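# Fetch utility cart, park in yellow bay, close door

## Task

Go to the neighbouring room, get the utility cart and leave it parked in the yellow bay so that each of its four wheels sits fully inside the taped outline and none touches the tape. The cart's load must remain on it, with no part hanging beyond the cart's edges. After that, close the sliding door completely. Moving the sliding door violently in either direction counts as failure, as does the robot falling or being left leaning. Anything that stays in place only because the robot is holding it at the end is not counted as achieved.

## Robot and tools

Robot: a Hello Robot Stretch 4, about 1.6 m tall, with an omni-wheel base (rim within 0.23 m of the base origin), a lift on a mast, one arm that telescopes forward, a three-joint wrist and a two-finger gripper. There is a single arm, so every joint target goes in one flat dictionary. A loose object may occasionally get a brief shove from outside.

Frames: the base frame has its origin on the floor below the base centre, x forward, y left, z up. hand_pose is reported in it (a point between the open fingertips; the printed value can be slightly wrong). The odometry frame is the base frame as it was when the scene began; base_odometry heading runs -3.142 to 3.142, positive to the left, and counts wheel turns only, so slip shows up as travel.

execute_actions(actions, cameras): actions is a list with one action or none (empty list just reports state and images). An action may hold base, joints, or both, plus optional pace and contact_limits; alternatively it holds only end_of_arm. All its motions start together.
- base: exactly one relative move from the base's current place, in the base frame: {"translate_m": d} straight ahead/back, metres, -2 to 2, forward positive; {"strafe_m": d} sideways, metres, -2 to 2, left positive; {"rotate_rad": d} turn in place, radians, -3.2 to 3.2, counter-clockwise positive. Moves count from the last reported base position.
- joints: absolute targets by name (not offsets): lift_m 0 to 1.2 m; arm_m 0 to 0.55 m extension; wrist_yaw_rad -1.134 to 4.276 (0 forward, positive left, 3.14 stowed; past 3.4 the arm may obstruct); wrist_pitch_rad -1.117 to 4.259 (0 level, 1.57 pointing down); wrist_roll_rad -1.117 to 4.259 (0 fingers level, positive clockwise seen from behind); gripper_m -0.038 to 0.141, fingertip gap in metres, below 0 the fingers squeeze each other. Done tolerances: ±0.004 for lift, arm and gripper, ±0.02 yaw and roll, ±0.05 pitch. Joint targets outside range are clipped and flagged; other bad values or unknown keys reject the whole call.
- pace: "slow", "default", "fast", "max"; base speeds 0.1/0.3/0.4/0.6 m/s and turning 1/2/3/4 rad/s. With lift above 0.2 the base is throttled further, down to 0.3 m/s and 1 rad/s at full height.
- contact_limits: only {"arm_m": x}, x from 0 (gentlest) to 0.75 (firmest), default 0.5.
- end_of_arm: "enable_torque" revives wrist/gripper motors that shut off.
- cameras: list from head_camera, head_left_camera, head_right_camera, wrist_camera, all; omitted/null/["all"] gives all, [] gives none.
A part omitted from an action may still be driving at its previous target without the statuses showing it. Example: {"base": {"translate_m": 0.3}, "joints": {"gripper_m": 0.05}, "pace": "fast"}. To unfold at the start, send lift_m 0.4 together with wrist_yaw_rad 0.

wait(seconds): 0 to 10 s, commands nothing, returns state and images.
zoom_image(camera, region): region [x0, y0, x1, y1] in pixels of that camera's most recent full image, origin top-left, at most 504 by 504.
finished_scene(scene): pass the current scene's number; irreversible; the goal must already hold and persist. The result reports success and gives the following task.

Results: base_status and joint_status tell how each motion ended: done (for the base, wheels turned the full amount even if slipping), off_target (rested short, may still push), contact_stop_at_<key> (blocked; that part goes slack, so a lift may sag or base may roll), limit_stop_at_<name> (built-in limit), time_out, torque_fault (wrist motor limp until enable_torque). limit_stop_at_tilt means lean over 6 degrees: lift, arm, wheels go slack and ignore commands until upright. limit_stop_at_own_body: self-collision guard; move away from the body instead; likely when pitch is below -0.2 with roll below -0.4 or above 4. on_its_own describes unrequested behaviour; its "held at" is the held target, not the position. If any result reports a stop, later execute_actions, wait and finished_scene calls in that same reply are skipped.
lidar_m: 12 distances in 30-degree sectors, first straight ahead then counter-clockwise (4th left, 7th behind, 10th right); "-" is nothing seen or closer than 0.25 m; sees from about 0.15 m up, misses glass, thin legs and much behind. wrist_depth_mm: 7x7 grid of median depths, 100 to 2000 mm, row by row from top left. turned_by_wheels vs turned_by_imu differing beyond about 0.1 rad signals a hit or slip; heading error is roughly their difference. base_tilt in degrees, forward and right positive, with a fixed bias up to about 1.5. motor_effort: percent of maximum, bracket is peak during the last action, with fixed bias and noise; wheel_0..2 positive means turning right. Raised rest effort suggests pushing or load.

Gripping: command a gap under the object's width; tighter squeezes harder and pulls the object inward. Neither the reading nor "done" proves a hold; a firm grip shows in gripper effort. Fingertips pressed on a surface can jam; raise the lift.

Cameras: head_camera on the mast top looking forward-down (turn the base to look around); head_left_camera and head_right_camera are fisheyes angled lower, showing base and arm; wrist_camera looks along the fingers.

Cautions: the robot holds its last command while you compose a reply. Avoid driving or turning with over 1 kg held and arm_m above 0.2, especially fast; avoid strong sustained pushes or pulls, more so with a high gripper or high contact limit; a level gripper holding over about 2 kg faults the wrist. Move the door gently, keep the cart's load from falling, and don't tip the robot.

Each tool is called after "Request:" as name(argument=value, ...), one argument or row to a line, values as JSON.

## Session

Request:
execute_actions(
  actions=[],
)

Scene clock: 0.00 s.
base_odometry: x=+0.000 y=+0.000 heading=+0.000 (m, m, rad; odometry frame)
turned_by_wheels: +0.000 (rad since the last result)
turned_by_imu: +0.000 (rad since the last result)
base_tilt: forward=-0.4 right=+0.2 (deg)
lidar_m: 0.96 0.99 1.30 1.30 1.36 1.08 1.02 1.07 1.41 2.42 1.36 1.01
base_status: not commanded
joint_positions: lift_m=+0.135 arm_m=-0.003 wrist_yaw_rad=+3.221 wrist_pitch_rad=+0.018 wrist_roll_rad=+0.015 gripper_m=+0.057
joint_status: not commanded
motor_effort: lift_m=+18 arm_m=+0 wrist_yaw_rad=-2 wrist_pitch_rad=-5 wrist_roll_rad=+0 gripper_m=+0 wheel_0=+0 wheel_1=+0 wheel_2=+0 (%)
hand_pose: x=-0.1261 y=+0.0643 z=+0.3079 quat_wxyz=(-0.040, -0.009, +0.007, +0.999) (m; base frame)
wrist_depth_mm: - 135 134 1182 1160 1138 1138 / - - 133 1182 1160 1138 1138 / - 109 134 1160 1160 1138 1138 / - 127 144 1182 1160 1160 1138 / 196 1205 1205 1182 1182 1138 1138 / 214 1182 195 1160 193 1138 1118 / 214 809 866 143 866 798 866
pictures: head_camera, head_left_camera, head_right_camera, wrist_camera
Images, in order (width x height): head_camera 420x560, head_left_camera 420x672, head_right_camera 420x672, wrist_camera 616x392.

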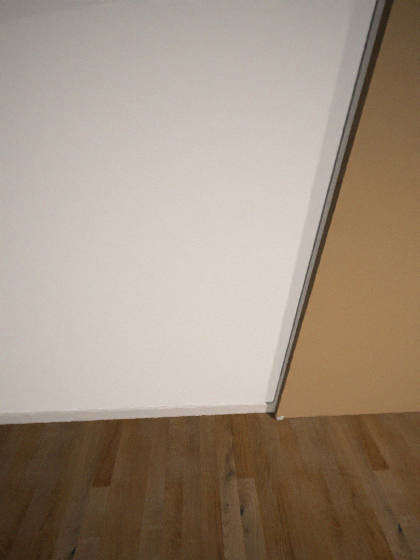

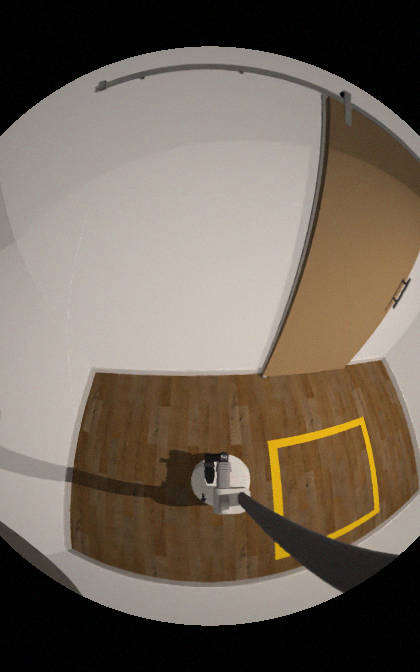

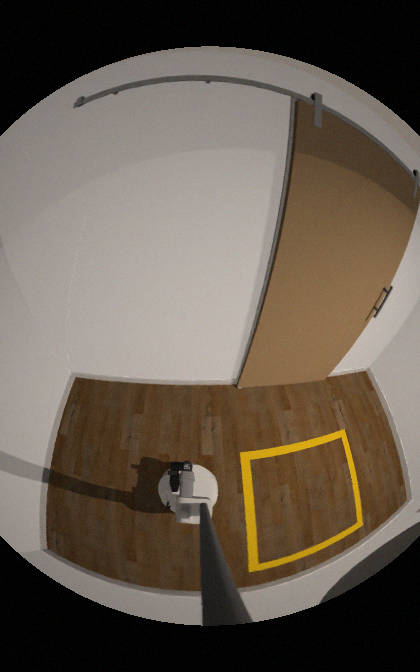

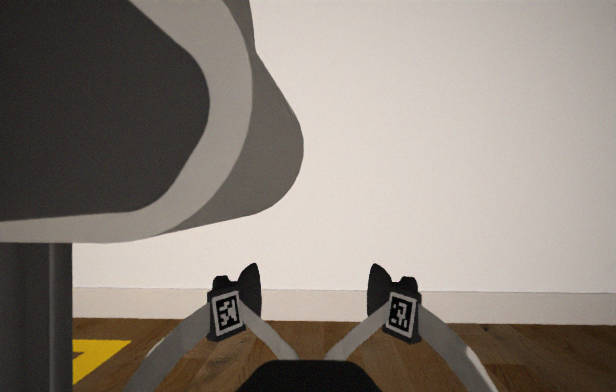

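Request:
execute_actions(
  actions=[],
)

Scene clock: 28.67 s.
base_odometry: x=+0.000 y=+0.000 heading=+0.000 (m, m, rad; odometry frame)
turned_by_wheels: +0.000 (rad since the last result)
turned_by_imu: -0.001 (rad since the last result)
base_tilt: forward=-0.4 right=+0.2 (deg)
lidar_m: 0.96 0.98 1.30 1.30 1.35 1.09 1.02 1.05 1.44 2.41 1.36 1.01
base_status: not commanded
joint_positions: lift_m=+0.135 arm_m=-0.003 wrist_yaw_rad=+3.221 wrist_pitch_rad=+0.018 wrist_roll_rad=+0.015 gripper_m=+0.057
joint_status: not commanded
motor_effort: lift_m=+18 arm_m=-1 wrist_yaw_rad=-2 wrist_pitch_rad=-7 wrist_roll_rad=+0 gripper_m=-4 wheel_0=+0 wheel_1=+0 wheel_2=+0 (%)
hand_pose: x=-0.1261 y=+0.0643 z=+0.3079 quat_wxyz=(-0.040, -0.009, +0.007, +0.999) (m; base frame)
wrist_depth_mm: - 135 134 1160 1160 1160 1138 / - - 133 1160 1138 1138 1138 / - 109 133 1160 1160 1160 1138 / - 127 144 1182 1182 1138 1138 / 195 1205 1182 1182 1160 1138 1138 / 215 1182 195 1160 193 1160 1118 / 214 809 866 143 866 820 854
pictures: head_camera, head_left_camera, head_right_camera, wrist_camera
Images, in order (width x height): head_camera 420x560, head_left_camera 420x672, head_right_camera 420x672, wrist_camera 616x392.

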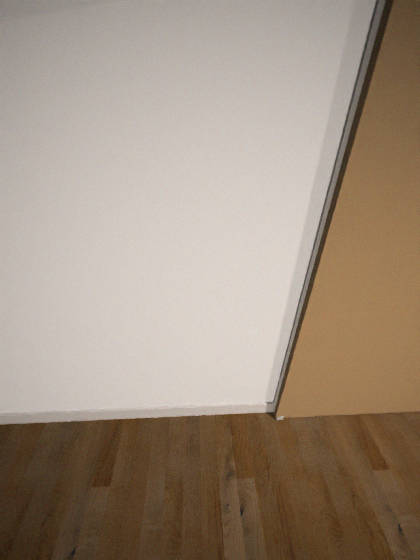

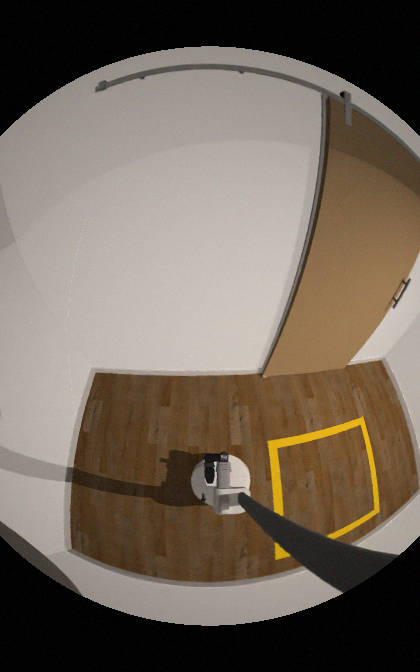

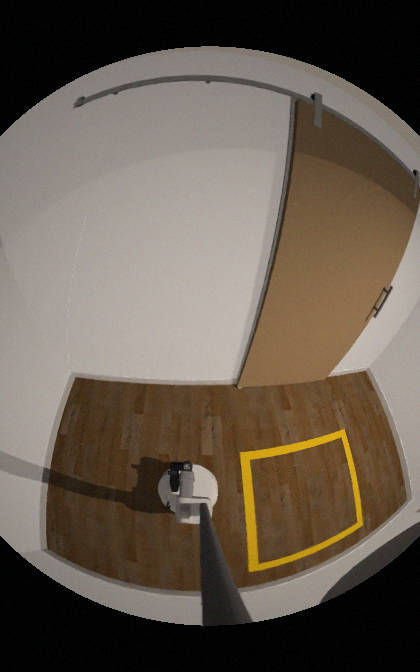

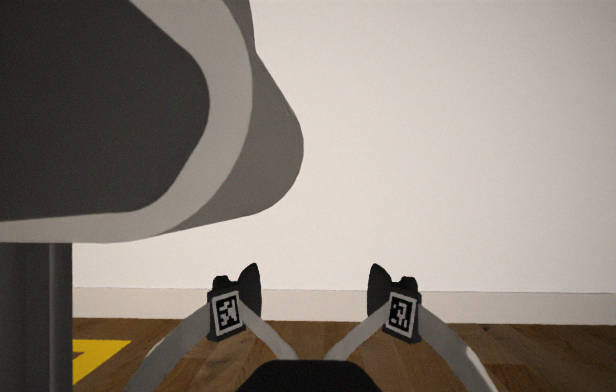

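Request:
execute_actions(
  actions=[
    {"base":{"rotate_rad":-1.571},"joints":{"lift_m":0.86,"wrist_yaw_rad":0.6,"wrist_pitch_rad":0,"gripper_m":0}},
  ],
  cameras=[],
)

Request:
execute_actions(
  actions=[
    {"base":{"translate_m":0.9}},
  ],
  cameras=[],
)

Request:
execute_actions(
  actions=[
    {"base":{"strafe_m":0.5}},
  ],
  cameras=["head_left_camera","wrist_camera"],
)

Scene clock: 40.93 s.
base_odometry: x=+0.000 y=+0.000 heading=-1.571 (m, m, rad; odometry frame)
turned_by_wheels: -1.571 (rad since the last result)
turned_by_imu: -1.582 (rad since the last result)
base_tilt: forward=-0.4 right=+0.3 (deg)
lidar_m: 2.40 1.36 1.02 0.95 0.99 1.31 1.33 1.37 1.10 1.03 1.05 1.40
base_status: done
joint_positions: lift_m=+0.860 arm_m=-0.003 wrist_yaw_rad=+0.600 wrist_pitch_rad=+0.003 wrist_roll_rad=+0.015 gripper_m=+0.000
joint_status: all done
motor_effort: lift_m=+22(25) arm_m=+0(0) wrist_yaw_rad=-3(10) wrist_pitch_rad=-7(13) wrist_roll_rad=+0(1) gripper_m=-3(7) wheel_0=+1(6) wheel_1=+1(8) wheel_2=+0(7) (%)
hand_pose: x=+0.4558 y=+0.0908 z=+1.0371 quat_wxyz=(+0.955, +0.007, +0.004, +0.296) (m; base frame)
wrist_depth_mm: 891 1078 1336 1983 - - 1808 / 891 1078 1366 1983 - - 1808 / 891 1098 1366 1921 - - 1863 / 891 1078 1366 1921 - - 1863 / 878 1078 1366 1983 - - 1808 / 891 1078 1255 201 - 1983 1863 / 878 1008 1255 183 - 1983 1863
pictures: none
No camera images: the call's "cameras" was empty. Leave "cameras" out to get every camera's image.

Scene clock: 45.40 s.
base_odometry: x=+0.000 y=-0.900 heading=-1.571 (m, m, rad; odometry frame)
turned_by_wheels: +0.000 (rad since the last result)
turned_by_imu: -0.004 (rad since the last result)
base_tilt: forward=-0.4 right=+0.2 (deg)
lidar_m: 1.50 1.53 1.00 0.94 0.98 1.37 2.21 1.52 1.04 0.99 1.00 1.36
base_status: done
joint_positions: lift_m=+0.860 arm_m=-0.003 wrist_yaw_rad=+0.600 wrist_pitch_rad=+0.003 wrist_roll_rad=+0.015 gripper_m=+0.000
joint_status: not commanded
motor_effort: lift_m=+21(22) arm_m=-1(0) wrist_yaw_rad=-2(3) wrist_pitch_rad=-8(9) wrist_roll_rad=+0(0) gripper_m=-6(6) wheel_0=+0(5) wheel_1=+2(6) wheel_2=+0(9) (%)
hand_pose: x=+0.4559 y=+0.0907 z=+1.0372 quat_wxyz=(+0.955, +0.007, +0.004, +0.295) (m; base frame)
wrist_depth_mm: 991 1205 1499 1499 1336 1182 1060 / 991 1182 1499 1537 1308 1182 1060 / 976 1182 1499 1537 1336 1182 1060 / 991 1182 1499 1537 1308 1160 1060 / 976 1182 1499 1499 1308 1160 1060 / 976 1182 1397 202 1255 1160 1060 / 976 1118 1397 183 1308 1138 1060
pictures: none
No camera images: the call's "cameras" was empty. Leave "cameras" out to get every camera's image.

Scene clock: 48.40 s.
base_odometry: x=+0.500 y=-0.900 heading=-1.571 (m, m, rad; odometry frame)
turned_by_wheels: +0.000 (rad since the last result)
turned_by_imu: -0.003 (rad since the last result)
base_tilt: forward=-0.4 right=+0.2 (deg)
lidar_m: 1.47 0.64 0.47 0.43 0.46 0.60 1.78 2.23 1.57 1.48 1.53 1.56
base_status: done
joint_positions: lift_m=+0.860 arm_m=-0.003 wrist_yaw_rad=+0.600 wrist_pitch_rad=+0.003 wrist_roll_rad=+0.015 gripper_m=+0.000
joint_status: not commanded
motor_effort: lift_m=+21(21) arm_m=-1(1) wrist_yaw_rad=-2(2) wrist_pitch_rad=-8(9) wrist_roll_rad=+0(0) gripper_m=-8(8) wheel_0=+2(8) wheel_1=-2(8) wheel_2=+0(0) (%)
hand_pose: x=+0.4559 y=+0.0907 z=+1.0372 quat_wxyz=(+0.955, +0.007, +0.003, +0.295) (m; base frame)
wrist_depth_mm: 473 640 809 1118 1308 1160 1042 / 473 634 809 1098 1308 1160 1042 / 473 634 798 1098 1308 1160 1042 / 469 634 809 1078 1308 1138 1025 / 473 634 798 1098 1308 1160 1042 / 473 634 750 202 1205 1138 1042 / 473 539 741 183 1255 1118 1060
pictures: head_left_camera, wrist_camera
Images, in order (width x height): head_left_camera 420x672, wrist_camera 616x392.

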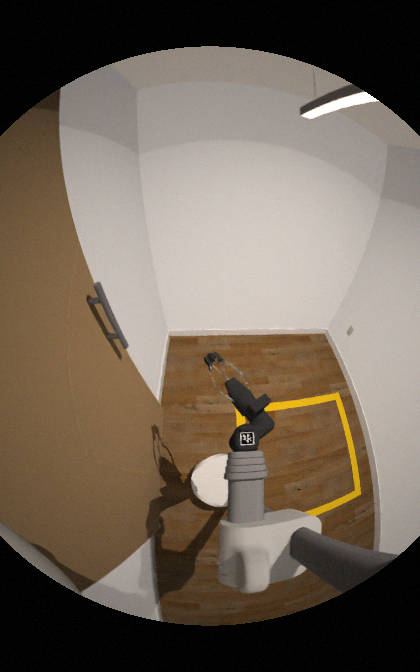

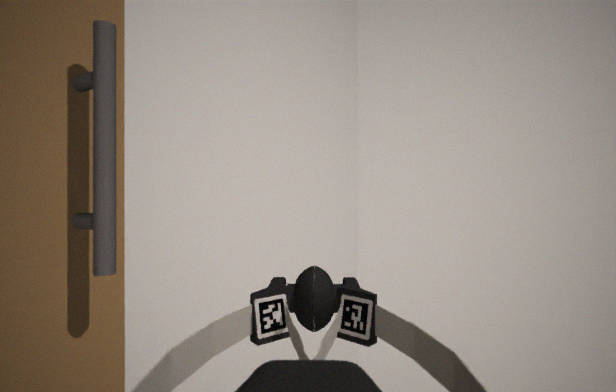

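Request:
execute_actions(
  actions=[
    {"base":{"translate_m":0.38},"joints":{"lift_m":0.88}},
  ],
  cameras=[],
)

Request:
execute_actions(
  actions=[
    {"joints":{"wrist_yaw_rad":1.4}},
  ],
  cameras=["head_left_camera","wrist_camera"],
)

Scene clock: 65.67 s.
base_odometry: x=+0.500 y=-1.280 heading=-1.571 (m, m, rad; odometry frame)
turned_by_wheels: +0.000 (rad since the last result)
turned_by_imu: -0.003 (rad since the last result)
base_tilt: forward=-0.4 right=+0.2 (deg)
lidar_m: 1.09 0.81 0.44 0.46 0.48 0.64 1.76 2.21 1.55 1.46 1.49 1.17
base_status: done
joint_positions: lift_m=+0.880 arm_m=-0.003 wrist_yaw_rad=+0.600 wrist_pitch_rad=+0.003 wrist_roll_rad=+0.015 gripper_m=+0.000
joint_status: all done
motor_effort: lift_m=+22(24) arm_m=-1(1) wrist_yaw_rad=-2(2) wrist_pitch_rad=-7(11) wrist_roll_rad=+0(1) gripper_m=-7(5) wheel_0=+0(6) wheel_1=+2(5) wheel_2=-1(11) (%)
hand_pose: x=+0.4559 y=+0.0907 z=+1.0571 quat_wxyz=(+0.955, +0.007, +0.003, +0.295) (m; base frame)
wrist_depth_mm: 539 661 842 1008 904 798 723 / 544 654 842 1008 891 788 715 / 544 661 831 1008 891 788 723 / 544 661 831 1008 891 798 715 / 544 654 831 1008 904 788 715 / 544 654 768 201 842 788 715 / 539 615 768 183 878 768 715
pictures: none
No camera images: the call's "cameras" was empty. Leave "cameras" out to get every camera's image.

Scene clock: 66.70 s.
base_odometry: x=+0.500 y=-1.280 heading=-1.571 (m, m, rad; odometry frame)
turned_by_wheels: +0.000 (rad since the last result)
turned_by_imu: +0.000 (rad since the last result)
base_tilt: forward=-0.4 right=+0.2 (deg)
lidar_m: 1.10 0.81 0.43 0.47 0.48 0.66 1.76 2.23 1.55 1.45 1.50 1.16
base_status: not commanded
joint_positions: lift_m=+0.880 arm_m=-0.003 wrist_yaw_rad=+1.400 wrist_pitch_rad=+0.003 wrist_roll_rad=+0.015 gripper_m=+0.000
joint_status: all done
motor_effort: lift_m=+22(22) arm_m=+0(0) wrist_yaw_rad=-2(2) wrist_pitch_rad=-8(9) wrist_roll_rad=+0(0) gripper_m=-4(5) wheel_0=+0(0) wheel_1=+2(2) wheel_2=-1(1) (%)
hand_pose: x=+0.3037 y=+0.2694 z=+1.0571 quat_wxyz=(+0.765, +0.005, +0.006, +0.644) (m; base frame)
wrist_depth_mm: 413 430 504 530 554 585 615 / 410 430 508 530 554 585 615 / 410 427 504 530 554 580 615 / 410 430 504 530 549 580 615 / 410 427 504 525 554 580 615 / 410 427 488 202 544 580 615 / 410 421 488 183 544 580 609
pictures: head_left_camera, wrist_camera
Images, in order (width x height): head_left_camera 420x672, wrist_camera 616x392.

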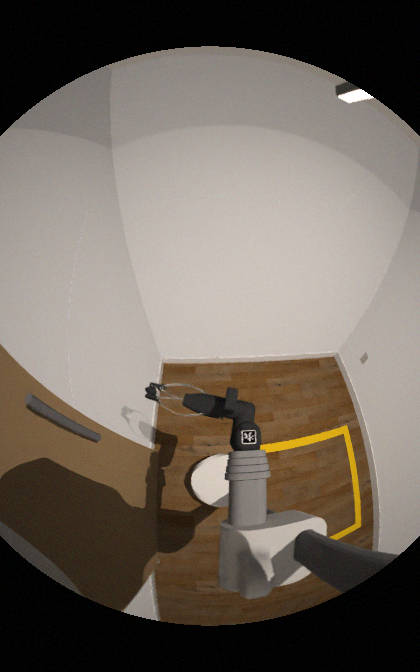

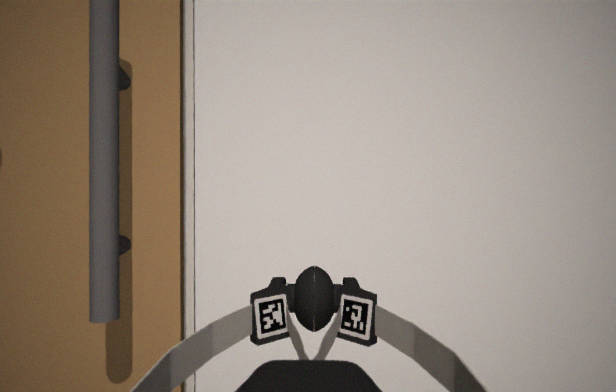

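Request:
execute_actions(
  actions=[
    {"base":{"translate_m":-0.1},"joints":{"lift_m":0.93},"pace":"slow"},
  ],
  cameras=["head_left_camera","wrist_camera"],
)

Scene clock: 74.33 s.
base_odometry: x=+0.500 y=-1.180 heading=-1.571 (m, m, rad; odometry frame)
turned_by_wheels: +0.000 (rad since the last result)
turned_by_imu: -0.001 (rad since the last result)
base_tilt: forward=-0.4 right=+0.2 (deg)
lidar_m: 1.20 0.78 0.44 0.44 0.47 0.65 1.71 2.24 1.57 1.47 1.51 1.27
base_status: done
joint_positions: lift_m=+0.930 arm_m=-0.003 wrist_yaw_rad=+1.400 wrist_pitch_rad=+0.003 wrist_roll_rad=+0.015 gripper_m=+0.000
joint_status: all done
motor_effort: lift_m=+22(23) arm_m=+0(0) wrist_yaw_rad=-2(1) wrist_pitch_rad=-8(6) wrist_roll_rad=+0(1) gripper_m=-3(9) wheel_0=-1(3) wheel_1=-3(3) wheel_2=+3(6) (%)
hand_pose: x=+0.3036 y=+0.2694 z=+1.1071 quat_wxyz=(+0.765, +0.005, +0.006, +0.644) (m; base frame)
wrist_depth_mm: 404 424 442 521 554 580 603 / 407 424 436 525 549 580 609 / 407 424 439 525 549 574 603 / 404 424 439 521 549 574 603 / 404 421 436 521 544 580 609 / 404 424 375 201 544 574 603 / 404 415 433 183 539 574 603
pictures: head_left_camera, wrist_camera
Images, in order (width x height): head_left_camera 420x672, wrist_camera 616x392.

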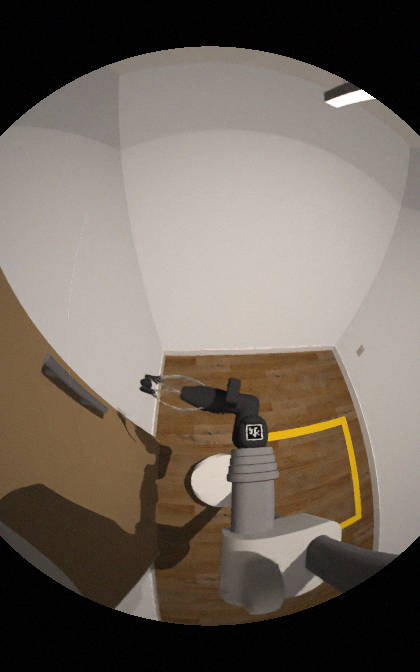

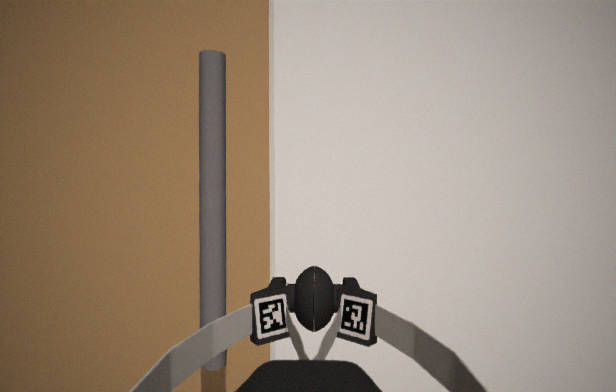

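Request:
execute_actions(
  actions=[
    {"base":{"translate_m":-0.03},"pace":"slow"},
  ],
  cameras=[],
)

Request:
execute_actions(
  actions=[
    {"base":{"strafe_m":0.11},"pace":"slow"},
  ],
  cameras=["head_left_camera","wrist_camera"],
)

Scene clock: 84.33 s.
base_odometry: x=+0.500 y=-1.150 heading=-1.571 (m, m, rad; odometry frame)
turned_by_wheels: +0.000 (rad since the last result)
turned_by_imu: -0.001 (rad since the last result)
base_tilt: forward=-0.3 right=+0.2 (deg)
lidar_m: 1.22 0.80 0.48 0.45 0.46 0.63 1.73 2.22 1.55 1.47 1.51 1.29
base_status: done
joint_positions: lift_m=+0.930 arm_m=-0.003 wrist_yaw_rad=+1.400 wrist_pitch_rad=+0.003 wrist_roll_rad=+0.015 gripper_m=+0.000
joint_status: not commanded
motor_effort: lift_m=+22(22) arm_m=-1(0) wrist_yaw_rad=-2(1) wrist_pitch_rad=-6(7) wrist_roll_rad=-1(1) gripper_m=-4(3) wheel_0=-2(3) wheel_1=-2(4) wheel_2=+1(7) (%)
hand_pose: x=+0.3036 y=+0.2694 z=+1.1071 quat_wxyz=(+0.765, +0.005, +0.006, +0.644) (m; base frame)
wrist_depth_mm: 404 424 442 521 549 574 609 / 404 421 436 525 549 574 609 / 404 424 436 517 549 574 603 / 402 421 436 521 544 574 603 / 404 424 433 521 544 574 597 / 404 421 430 202 544 569 597 / 404 415 375 183 535 574 603
pictures: none
No camera images: the call's "cameras" was empty. Leave "cameras" out to get every camera's image.

Scene clock: 86.57 s.
base_odometry: x=+0.610 y=-1.150 heading=-1.571 (m, m, rad; odometry frame)
turned_by_wheels: +0.000 (rad since the last result)
turned_by_imu: -0.001 (rad since the last result)
base_tilt: forward=-0.4 right=+0.2 (deg)
lidar_m: 1.22 0.61 0.37 0.35 0.35 0.50 1.37 2.38 1.68 1.58 1.62 1.31
base_status: done
joint_positions: lift_m=+0.930 arm_m=-0.003 wrist_yaw_rad=+1.400 wrist_pitch_rad=+0.003 wrist_roll_rad=+0.015 gripper_m=+0.000
joint_status: not commanded
motor_effort: lift_m=+22(22) arm_m=-1(1) wrist_yaw_rad=-2(2) wrist_pitch_rad=-10(9) wrist_roll_rad=-1(1) gripper_m=-6(3) wheel_0=-1(7) wheel_1=+2(7) wheel_2=+0(1) (%)
hand_pose: x=+0.3036 y=+0.2694 z=+1.1071 quat_wxyz=(+0.765, +0.005, +0.006, +0.644) (m; base frame)
wrist_depth_mm: 306 320 327 351 427 449 473 / 306 319 327 349 430 449 473 / 306 319 327 349 427 449 473 / 306 319 327 347 427 452 473 / 303 319 325 347 427 445 473 / 304 317 274 202 424 449 469 / 304 314 266 183 421 449 469
pictures: head_left_camera, wrist_camera
Images, in order (width x height): head_left_camera 420x672, wrist_camera 616x392.

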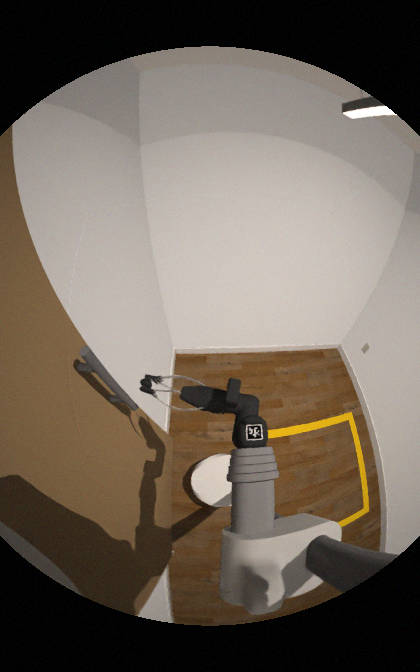

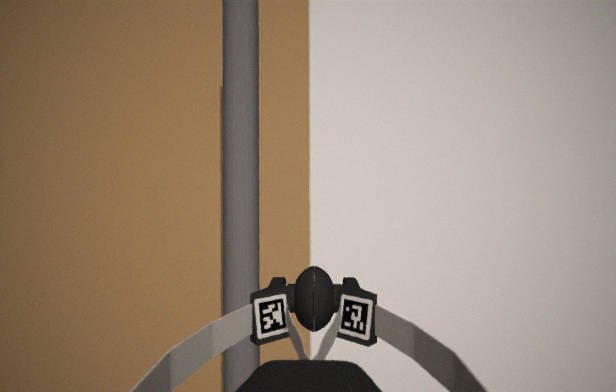

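Request:
execute_actions(
  actions=[
    {"base":{"strafe_m":0.1},"pace":"slow"},
  ],
  cameras=["wrist_camera"],
)

Request:
execute_actions(
  actions=[
    {"base":{"translate_m":-0.12},"pace":"slow"},
  ],
  cameras=["head_left_camera","wrist_camera"],
)

Scene clock: 96.50 s.
base_odometry: x=+0.710 y=-1.150 heading=-1.571 (m, m, rad; odometry frame)
turned_by_wheels: +0.000 (rad since the last result)
turned_by_imu: -0.002 (rad since the last result)
base_tilt: forward=-0.4 right=+0.1 (deg)
lidar_m: 1.20 0.32 0.26 0.25 0.25 0.36 1.05 2.55 1.79 1.67 1.73 1.28
base_status: done
joint_positions: lift_m=+0.930 arm_m=-0.003 wrist_yaw_rad=+1.394 wrist_pitch_rad=+0.002 wrist_roll_rad=+0.015 gripper_m=+0.000
joint_status: not commanded
on_its_own: wrist_yaw_rad is at rest, and its effort (+16) is outside its rest range (-13 to +13)
motor_effort: lift_m=+22(22) arm_m=-1(1) wrist_yaw_rad=+16(16) wrist_pitch_rad=-6(10) wrist_roll_rad=-1(0) gripper_m=-5(5) wheel_0=-6(6) wheel_1=+2(11) wheel_2=+0(1) (%)
hand_pose: x=+0.3053 y=+0.2686 z=+1.1072 quat_wxyz=(+0.767, +0.005, +0.006, +0.642) (m; base frame)
wrist_depth_mm: 216 227 172 250 324 343 359 / 216 226 172 250 325 342 359 / 216 226 172 249 324 342 357 / 216 226 172 248 322 340 357 / 216 226 172 246 324 342 357 / 216 224 172 199 199 340 357 / 215 224 167 179 319 338 355
pictures: wrist_camera
Images, in order (width x height): wrist_camera 616x392.

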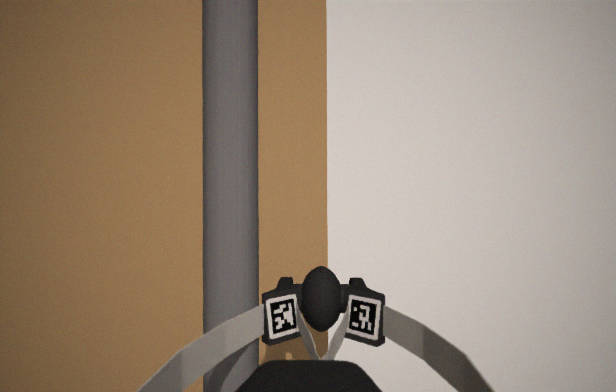

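Scene clock: 98.97 s.
base_odometry: x=+0.710 y=-1.030 heading=-1.572 (m, m, rad; odometry frame)
turned_by_wheels: +0.000 (rad since the last result)
turned_by_imu: -0.002 (rad since the last result)
base_tilt: forward=-0.4 right=+0.2 (deg)
lidar_m: 1.33 0.31 0.26 0.25 0.25 0.35 1.10 2.47 1.81 1.68 1.73 1.42
base_status: done
joint_positions: lift_m=+0.930 arm_m=-0.003 wrist_yaw_rad=+1.397 wrist_pitch_rad=+0.002 wrist_roll_rad=+0.015 gripper_m=+0.000
joint_status: not commanded
motor_effort: lift_m=+22(22) arm_m=+0(0) wrist_yaw_rad=+5(32) wrist_pitch_rad=-5(5) wrist_roll_rad=-1(0) gripper_m=-5(5) wheel_0=-3(10) wheel_1=-4(12) wheel_2=+2(8) (%)
hand_pose: x=+0.3043 y=+0.2691 z=+1.1073 quat_wxyz=(+0.766, +0.005, +0.006, +0.643) (m; base frame)
wrist_depth_mm: 210 220 166 241 317 332 349 / 211 220 165 241 315 332 349 / 211 220 165 241 315 332 347 / 210 220 165 241 315 330 347 / 210 219 165 241 315 330 347 / 209 219 165 199 304 330 345 / 209 217 160 235 303 330 347
pictures: head_left_camera, wrist_camera
Images, in order (width x height): head_left_camera 420x672, wrist_camera 616x392.

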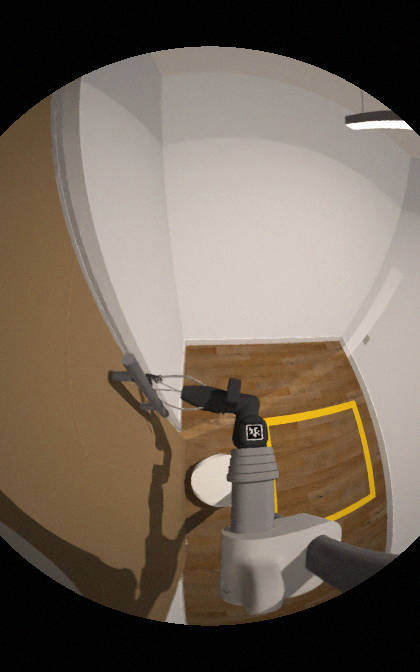

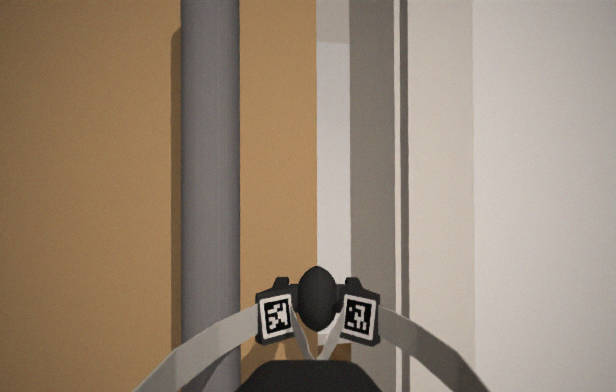

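Door is opening. Continue.

Request:
execute_actions(
  actions=[
    {"base":{"translate_m":-0.4},"pace":"slow"},
  ],
  cameras=["wrist_camera"],
)

Request:
execute_actions(
  actions=[
    {"base":{"translate_m":-0.3},"pace":"slow"},
  ],
  cameras=["head_left_camera","wrist_camera"],
)

Scene clock: 109.10 s.
base_odometry: x=+0.711 y=-0.631 heading=-1.574 (m, m, rad; odometry frame)
turned_by_wheels: -0.002 (rad since the last result)
turned_by_imu: -0.014 (rad since the last result)
base_tilt: forward=-0.3 right=+0.3 (deg)
lidar_m: 1.57 0.32 0.25 0.25 0.25 0.31 1.13 2.05 1.83 1.70 1.74 1.86
base_status: done
joint_positions: lift_m=+0.930 arm_m=-0.003 wrist_yaw_rad=+1.382 wrist_pitch_rad=+0.003 wrist_roll_rad=+0.014 gripper_m=+0.000
joint_status: not commanded
on_its_own: wrist_yaw_rad is at rest, and its effort (+49) is outside its rest range (-13 to +13)
motor_effort: lift_m=+22(22) arm_m=-1(0) wrist_yaw_rad=+49(55) wrist_pitch_rad=-9(8) wrist_roll_rad=+1(1) gripper_m=-10(9) wheel_0=-16(19) wheel_1=-5(10) wheel_2=-4(8) (%)
hand_pose: x=+0.3083 y=+0.2670 z=+1.1071 quat_wxyz=(+0.771, +0.005, +0.006, +0.637) (m; base frame)
wrist_depth_mm: 198 208 156 233 - - 1661 / 198 208 155 232 - - 1661 / 198 208 156 232 - - 1661 / 198 208 155 232 - - 1708 / 197 208 155 232 - - 1618 / 197 207 155 200 186 - 1661 / 197 206 145 170 - 1983 1708
pictures: wrist_camera
Images, in order (width x height): wrist_camera 616x392.

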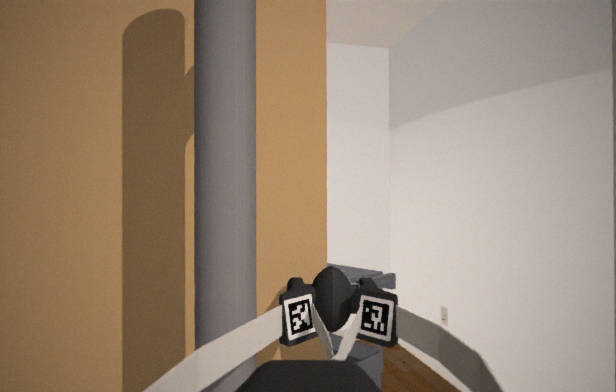

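Scene clock: 113.37 s.
base_odometry: x=+0.712 y=-0.331 heading=-1.576 (m, m, rad; odometry frame)
turned_by_wheels: -0.002 (rad since the last result)
turned_by_imu: -0.041 (rad since the last result)
base_tilt: forward=-0.4 right=+0.3 (deg)
lidar_m: 1.87 0.31 0.25 0.25 0.25 0.28 0.64 1.72 1.87 1.72 1.74 2.19
base_status: done
joint_positions: lift_m=+0.930 arm_m=-0.003 wrist_yaw_rad=+1.382 wrist_pitch_rad=+0.002 wrist_roll_rad=+0.014 gripper_m=+0.000
joint_status: not commanded
on_its_own: wrist_yaw_rad is at rest, and its effort (+50) is outside its rest range (-13 to +13)
motor_effort: lift_m=+22(22) arm_m=-1(0) wrist_yaw_rad=+50(66) wrist_pitch_rad=-8(7) wrist_roll_rad=+2(2) gripper_m=-13(13) wheel_0=-17(22) wheel_1=-6(8) wheel_2=-3(5) (%)
hand_pose: x=+0.3084 y=+0.2669 z=+1.1072 quat_wxyz=(+0.771, +0.005, +0.005, +0.637) (m; base frame)
wrist_depth_mm: 193 205 151 233 - - 1921 / 193 204 151 232 - - 1921 / 193 205 150 232 - - 1921 / 193 204 151 232 - - 1983 / 193 204 150 232 - - 1983 / 193 204 151 199 186 - 1983 / 193 202 146 146 1618 - 1921
pictures: head_left_camera, wrist_camera
Images, in order (width x height): head_left_camera 420x672, wrist_camera 616x392.

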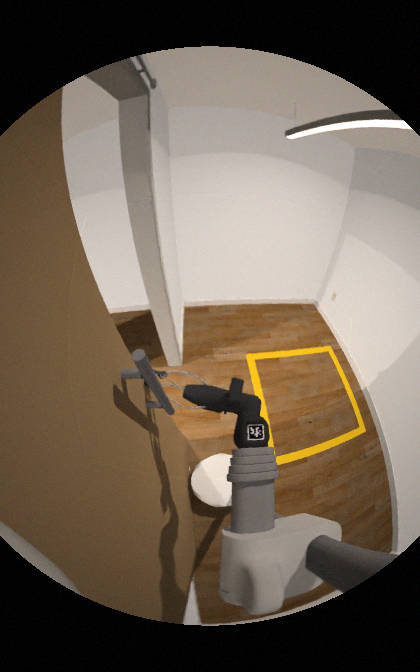

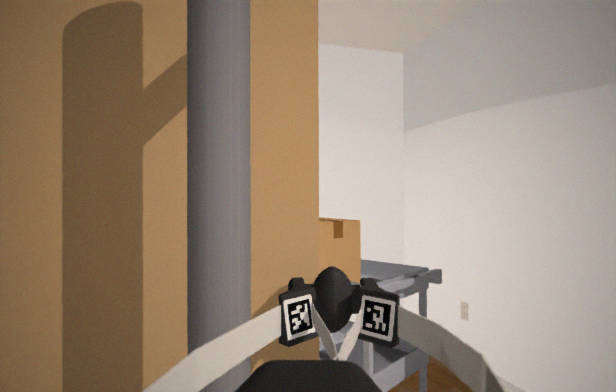

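Request:
execute_actions(
  actions=[
    {"base":{"rotate_rad":0.05},"pace":"slow"},
  ],
  cameras=[],
)

Request:
execute_actions(
  actions=[
    {"base":{"translate_m":-0.12},"pace":"slow"},
  ],
  cameras=["head_left_camera"],
)

Scene clock: 121.40 s.
base_odometry: x=+0.712 y=-0.331 heading=-1.528 (m, m, rad; odometry frame)
turned_by_wheels: +0.048 (rad since the last result)
turned_by_imu: +0.024 (rad since the last result)
base_tilt: forward=-0.4 right=+0.3 (deg)
lidar_m: 1.66 0.30 0.25 0.25 0.25 0.29 0.70 1.74 1.86 1.70 1.76 2.16
base_status: done
joint_positions: lift_m=+0.930 arm_m=-0.003 wrist_yaw_rad=+1.381 wrist_pitch_rad=+0.002 wrist_roll_rad=+0.014 gripper_m=+0.000
joint_status: not commanded
on_its_own: wrist_yaw_rad is at rest, and its effort (+53) is outside its rest range (-13 to +13)
motor_effort: lift_m=+22(22) arm_m=+0(1) wrist_yaw_rad=+53(61) wrist_pitch_rad=-6(8) wrist_roll_rad=+1(1) gripper_m=-9(8) wheel_0=-15(21) wheel_1=-4(9) wheel_2=-5(14) (%)
hand_pose: x=+0.3088 y=+0.2668 z=+1.1072 quat_wxyz=(+0.771, +0.005, +0.005, +0.637) (m; base frame)
wrist_depth_mm: 195 206 152 231 - - 1983 / 195 206 151 231 - - 1983 / 195 206 151 231 - - 1983 / 195 206 151 231 - - 1921 / 195 206 151 230 - - 1983 / 195 206 151 200 187 - 1983 / 195 204 146 149 1618 - 1983
pictures: none
No camera images: the call's "cameras" was empty. Leave "cameras" out to get every camera's image.

Scene clock: 123.87 s.
base_odometry: x=+0.707 y=-0.211 heading=-1.530 (m, m, rad; odometry frame)
turned_by_wheels: -0.002 (rad since the last result)
turned_by_imu: -0.019 (rad since the last result)
base_tilt: forward=-0.4 right=+0.2 (deg)
lidar_m: 1.79 0.31 0.25 0.26 0.25 0.30 0.66 1.61 1.84 1.71 1.76 2.21
base_status: done
joint_positions: lift_m=+0.930 arm_m=-0.003 wrist_yaw_rad=+1.381 wrist_pitch_rad=+0.002 wrist_roll_rad=+0.014 gripper_m=+0.000
joint_status: not commanded
on_its_own: wrist_yaw_rad is at rest, and its effort (+52) is outside its rest range (-13 to +13)
motor_effort: lift_m=+22(22) arm_m=+0(0) wrist_yaw_rad=+52(65) wrist_pitch_rad=-8(10) wrist_roll_rad=+1(2) gripper_m=-11(10) wheel_0=-17(21) wheel_1=-6(14) wheel_2=-3(5) (%)
hand_pose: x=+0.3086 y=+0.2668 z=+1.1072 quat_wxyz=(+0.771, +0.005, +0.005, +0.637) (m; base frame)
wrist_depth_mm: 194 205 151 233 - - - / 194 205 151 232 - - - / 193 205 151 232 - - - / 193 205 150 232 - - - / 193 204 150 229 1863 - - / 193 204 151 199 187 - - / 193 203 146 146 1499 1756 -
pictures: head_left_camera
Images, in order (width x height): head_left_camera 420x672.

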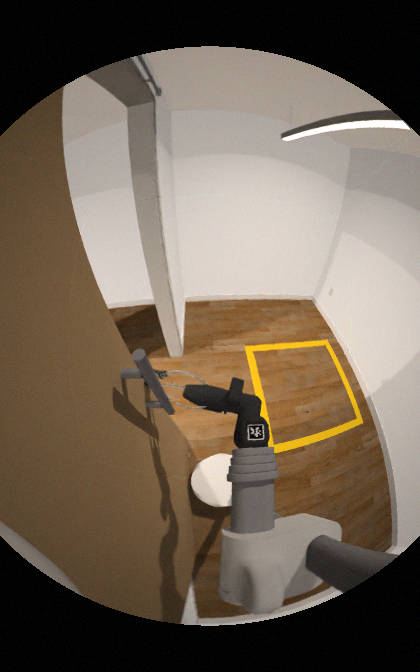

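Request:
execute_actions(
  actions=[
    {"base":{"translate_m":-0.25},"pace":"slow"},
  ],
  cameras=["head_camera","head_left_camera"],
)

Scene clock: 132.67 s.
base_odometry: x=+0.680 y=-0.016 heading=-1.674 (m, m, rad; odometry frame)
turned_by_wheels: -0.144 (rad since the last result)
turned_by_imu: -0.316 (rad since the last result)
base_tilt: forward=-0.4 right=+0.2 (deg)
lidar_m: 2.33 1.38 0.27 0.25 - 0.25 0.35 1.42 1.54 1.74 1.72 1.87
base_status: translate_m contact_stop (by the wheels' count: -0.195 of -0.250)
joint_positions: lift_m=+0.930 arm_m=-0.002 wrist_yaw_rad=+1.400 wrist_pitch_rad=+0.002 wrist_roll_rad=+0.015 gripper_m=+0.000
joint_status: not commanded
on_its_own: the wheels are slack since a contact_stop
motor_effort: lift_m=+19(22) arm_m=-3(4) wrist_yaw_rad=-2(84) wrist_pitch_rad=-6(7) wrist_roll_rad=+1(2) gripper_m=-7(15) wheel_0=+0(37) wheel_1=+0(10) wheel_2=+0(17) (%)
hand_pose: x=+0.3041 y=+0.2694 z=+1.1074 quat_wxyz=(+0.765, +0.005, +0.006, +0.644) (m; base frame)
wrist_depth_mm: 240 267 286 - - - 1921 / 239 267 285 - - - 1921 / 240 266 285 - - - 1983 / 239 267 285 - - - 1921 / 239 265 285 1863 - - 1921 / 238 266 229 202 - - 1921 / 239 257 227 183 - - 1921
pictures: head_camera, head_left_camera
Images, in order (width x height): head_camera 420x560, head_left_camera 420x672.

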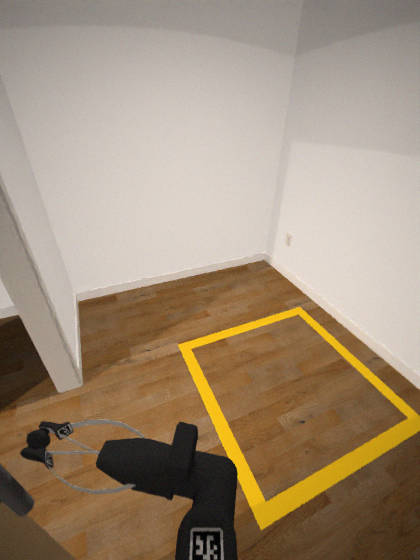

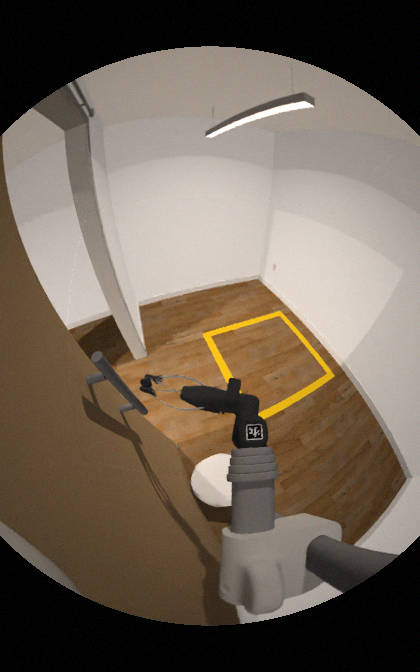

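Request:
execute_actions(
  actions=[
    {"base":{"strafe_m":-0.1},"pace":"slow"},
  ],
  cameras=[],
)

Request:
execute_actions(
  actions=[
    {"base":{"rotate_rad":0.37},"joints":{"wrist_yaw_rad":0.3}},
  ],
  cameras=[],
)

Request:
execute_actions(
  actions=[
    {"base":{"translate_m":0.35},"joints":{"wrist_yaw_rad":3.0,"lift_m":0.4}},
  ],
  cameras=["head_left_camera","head_right_camera"],
)

Scene clock: 146.37 s.
base_odometry: x=+0.580 y=-0.006 heading=-1.674 (m, m, rad; odometry frame)
turned_by_wheels: +0.000 (rad since the last result)
turned_by_imu: -0.001 (rad since the last result)
base_tilt: forward=-0.4 right=+0.1 (deg)
lidar_m: 2.39 1.46 0.39 0.29 0.29 0.33 0.49 1.37 1.48 1.66 1.63 1.78
base_status: done
joint_positions: lift_m=+0.930 arm_m=-0.002 wrist_yaw_rad=+1.400 wrist_pitch_rad=+0.002 wrist_roll_rad=+0.015 gripper_m=+0.000
joint_status: not commanded
motor_effort: lift_m=+19(19) arm_m=-3(3) wrist_yaw_rad=-2(2) wrist_pitch_rad=-7(6) wrist_roll_rad=+2(1) gripper_m=-3(5) wheel_0=+1(6) wheel_1=-1(4) wheel_2=+0(1) (%)
hand_pose: x=+0.3041 y=+0.2694 z=+1.1074 quat_wxyz=(+0.765, +0.005, +0.006, +0.644) (m; base frame)
wrist_depth_mm: 317 353 389 - - - 1078 / 317 351 382 - - - 1078 / 317 353 379 - - - 1078 / 315 351 375 - - - 1078 / 315 349 373 1983 - - 1060 / 315 349 329 202 - - 1060 / 315 338 327 183 - - 1060
pictures: none
No camera images: the call's "cameras" was empty. Leave "cameras" out to get every camera's image.

Scene clock: 147.57 s.
base_odometry: x=+0.580 y=-0.006 heading=-1.304 (m, m, rad; odometry frame)
turned_by_wheels: +0.370 (rad since the last result)
turned_by_imu: +0.372 (rad since the last result)
base_tilt: forward=-0.4 right=+0.2 (deg)
lidar_m: 1.70 0.42 0.31 0.29 0.31 0.42 1.23 1.43 1.73 1.64 1.69 2.24
base_status: done
joint_positions: lift_m=+0.930 arm_m=-0.002 wrist_yaw_rad=+0.300 wrist_pitch_rad=+0.002 wrist_roll_rad=+0.015 gripper_m=+0.000
joint_status: all done
motor_effort: lift_m=+19(19) arm_m=-3(3) wrist_yaw_rad=-3(6) wrist_pitch_rad=-8(6) wrist_roll_rad=+1(2) gripper_m=-3(7) wheel_0=-2(4) wheel_1=+0(3) wheel_2=-1(8) (%)
hand_pose: x=+0.4703 y=+0.0018 z=+1.1074 quat_wxyz=(+0.989, +0.007, +0.002, +0.150) (m; base frame)
wrist_depth_mm: - - - 1708 - 1983 1921 / - - - 1661 - 1983 1921 / - - - 1661 - - 1921 / - - - 1661 - 1983 1863 / - - - 1661 - - 1921 / - - - 202 - 1983 1863 / - - 1308 183 - 1983 1863
pictures: none
No camera images: the call's "cameras" was empty. Leave "cameras" out to get every camera's image.

Scene clock: 150.60 s.
base_odometry: x=+0.673 y=-0.344 heading=-1.304 (m, m, rad; odometry frame)
turned_by_wheels: +0.000 (rad since the last result)
turned_by_imu: -0.005 (rad since the last result)
base_tilt: forward=-0.4 right=+0.2 (deg)
lidar_m: 1.80 1.12 1.53 0.25 0.31 0.44 1.29 1.78 1.72 1.62 1.68 2.09
base_status: done
joint_positions: lift_m=+0.400 arm_m=-0.002 wrist_yaw_rad=+3.000 wrist_pitch_rad=+0.002 wrist_roll_rad=+0.015 gripper_m=+0.000
joint_status: all done
motor_effort: lift_m=+13(16) arm_m=-3(3) wrist_yaw_rad=-2(83) wrist_pitch_rad=-6(26) wrist_roll_rad=-1(0) gripper_m=-3(6) wheel_0=+2(12) wheel_1=+0(6) wheel_2=+1(15) (%)
hand_pose: x=-0.1044 y=+0.1273 z=+0.5780 quat_wxyz=(+0.071, +0.000, +0.008, +0.997) (m; base frame)
wrist_depth_mm: 142 236 1921 1808 615 387 294 / 117 146 1863 1808 609 389 296 / 118 145 1921 1808 615 389 296 / 138 172 1863 1808 609 387 296 / 1756 1808 1863 1808 615 389 296 / 1708 1808 1863 202 492 389 296 / 1537 1576 1366 183 569 351 296
pictures: head_left_camera, head_right_camera
Images, in order (width x height): head_left_camera 420x672, head_right_camera 420x672.

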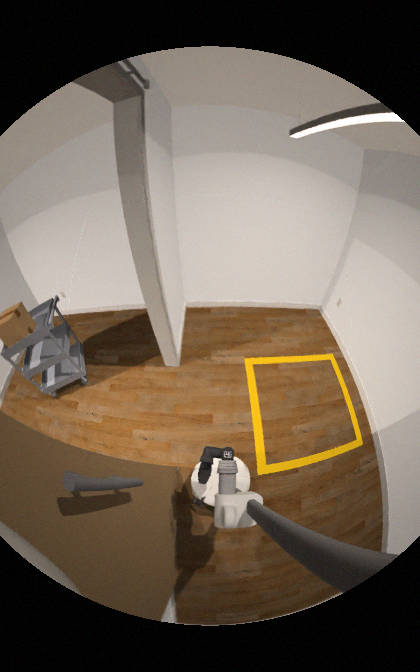

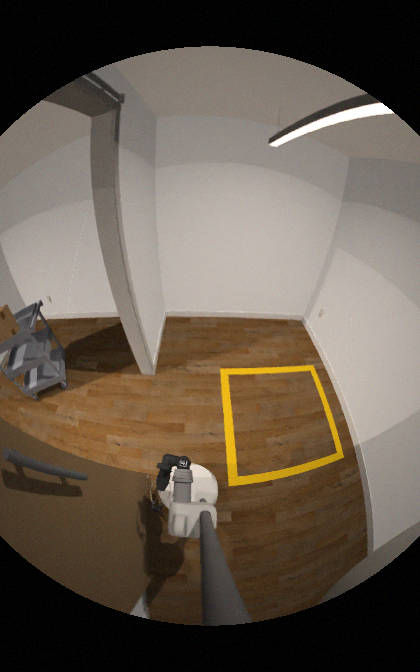

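Request:
execute_actions(
  actions=[
    {"base":{"translate_m":0.33}},
  ],
  cameras=[],
)

Request:
execute_actions(
  actions=[
    {"base":{"strafe_m":0.33},"pace":"slow"},
  ],
  cameras=["head_left_camera"],
)

Scene clock: 158.00 s.
base_odometry: x=+0.760 y=-0.662 heading=-1.303 (m, m, rad; odometry frame)
turned_by_wheels: +0.000 (rad since the last result)
turned_by_imu: -0.002 (rad since the last result)
base_tilt: forward=-0.4 right=+0.2 (deg)
lidar_m: 1.66 0.82 1.39 1.51 0.40 0.37 1.14 2.11 1.71 1.60 1.67 1.77
base_status: done
joint_positions: lift_m=+0.400 arm_m=-0.002 wrist_yaw_rad=+3.000 wrist_pitch_rad=+0.002 wrist_roll_rad=+0.015 gripper_m=+0.000
joint_status: not commanded
motor_effort: lift_m=+13(13) arm_m=-3(3) wrist_yaw_rad=-1(1) wrist_pitch_rad=-4(6) wrist_roll_rad=+0(1) gripper_m=-5(8) wheel_0=+0(5) wheel_1=+3(8) wheel_2=-1(10) (%)
hand_pose: x=-0.1044 y=+0.1273 z=+0.5780 quat_wxyz=(+0.071, +0.000, +0.008, +0.997) (m; base frame)
wrist_depth_mm: 142 236 - 1921 647 413 410 / 117 146 - 1921 654 413 407 / 118 145 - 1863 654 413 407 / 138 172 - 1921 654 413 404 / - - - 1921 654 413 404 / - - - 202 525 415 404 / 1576 1576 1366 183 603 392 402
pictures: none
No camera images: the call's "cameras" was empty. Leave "cameras" out to get every camera's image.

Scene clock: 162.43 s.
base_odometry: x=+1.078 y=-0.575 heading=-1.303 (m, m, rad; odometry frame)
turned_by_wheels: +0.000 (rad since the last result)
turned_by_imu: -0.002 (rad since the last result)
base_tilt: forward=-0.4 right=+0.2 (deg)
lidar_m: 0.69 0.73 1.10 1.26 2.88 0.25 0.25 2.15 2.03 1.92 2.00 1.73
base_status: done
joint_positions: lift_m=+0.400 arm_m=-0.002 wrist_yaw_rad=+3.000 wrist_pitch_rad=+0.002 wrist_roll_rad=+0.015 gripper_m=+0.000
joint_status: not commanded
motor_effort: lift_m=+13(14) arm_m=-3(3) wrist_yaw_rad=-1(2) wrist_pitch_rad=-7(4) wrist_roll_rad=+0(1) gripper_m=-2(3) wheel_0=-2(4) wheel_1=+3(8) wheel_2=+0(1) (%)
hand_pose: x=-0.1044 y=+0.1273 z=+0.5780 quat_wxyz=(+0.071, +0.000, +0.008, +0.997) (m; base frame)
wrist_depth_mm: 142 236 368 379 - - - / 117 146 366 379 - - - / 118 145 366 377 - - - / 138 172 366 377 - - - / - - 364 377 - - - / - - 357 202 - - - / 1537 1464 355 183 1366 1537 1576
pictures: head_left_camera
Images, in order (width x height): head_left_camera 420x672.

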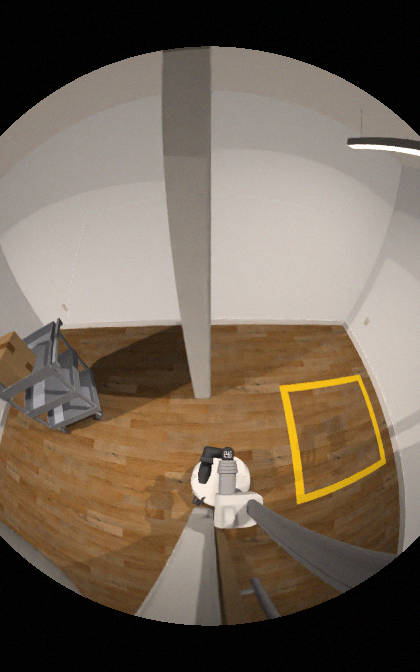

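Request:
execute_actions(
  actions=[
    {"base":{"translate_m":-0.3},"pace":"slow"},
  ],
  cameras=["head_left_camera"],
)

Scene clock: 169.33 s.
base_odometry: x=+1.074 y=-0.511 heading=-1.314 (m, m, rad; odometry frame)
turned_by_wheels: -0.010 (rad since the last result)
turned_by_imu: -0.019 (rad since the last result)
base_tilt: forward=-0.4 right=+0.3 (deg)
lidar_m: 0.73 0.74 1.10 1.27 2.82 0.25 0.27 0.25 2.09 1.97 2.02 1.78
base_status: translate_m contact_stop (by the wheels' count: -0.063 of -0.300)
joint_positions: lift_m=+0.400 arm_m=-0.002 wrist_yaw_rad=+3.000 wrist_pitch_rad=+0.002 wrist_roll_rad=+0.015 gripper_m=+0.000
joint_status: not commanded
on_its_own: the wheels are slack since a contact_stop
motor_effort: lift_m=+14(14) arm_m=-4(3) wrist_yaw_rad=-2(3) wrist_pitch_rad=-6(7) wrist_roll_rad=-1(1) gripper_m=-4(4) wheel_0=+0(25) wheel_1=+0(31) wheel_2=+0(34) (%)
hand_pose: x=-0.1044 y=+0.1273 z=+0.5780 quat_wxyz=(+0.071, +0.000, +0.008, +0.997) (m; base frame)
wrist_depth_mm: 142 236 340 355 - - - / 117 146 338 353 - - - / 118 145 336 353 - - - / 137 171 338 351 - - - / 1983 325 336 349 - - - / - 325 332 201 - - - / 1576 320 332 183 1336 1537 1537
pictures: head_left_camera
Images, in order (width x height): head_left_camera 420x672.

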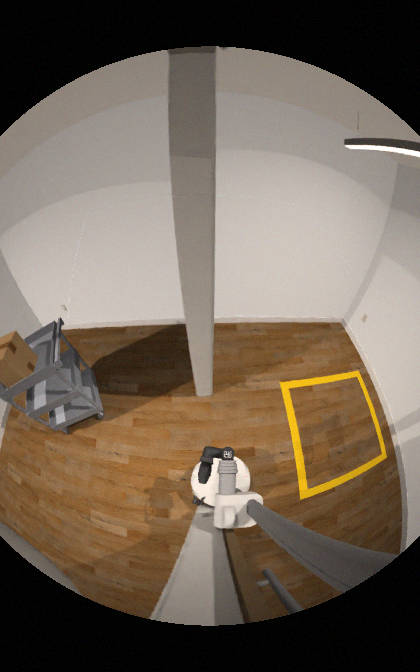

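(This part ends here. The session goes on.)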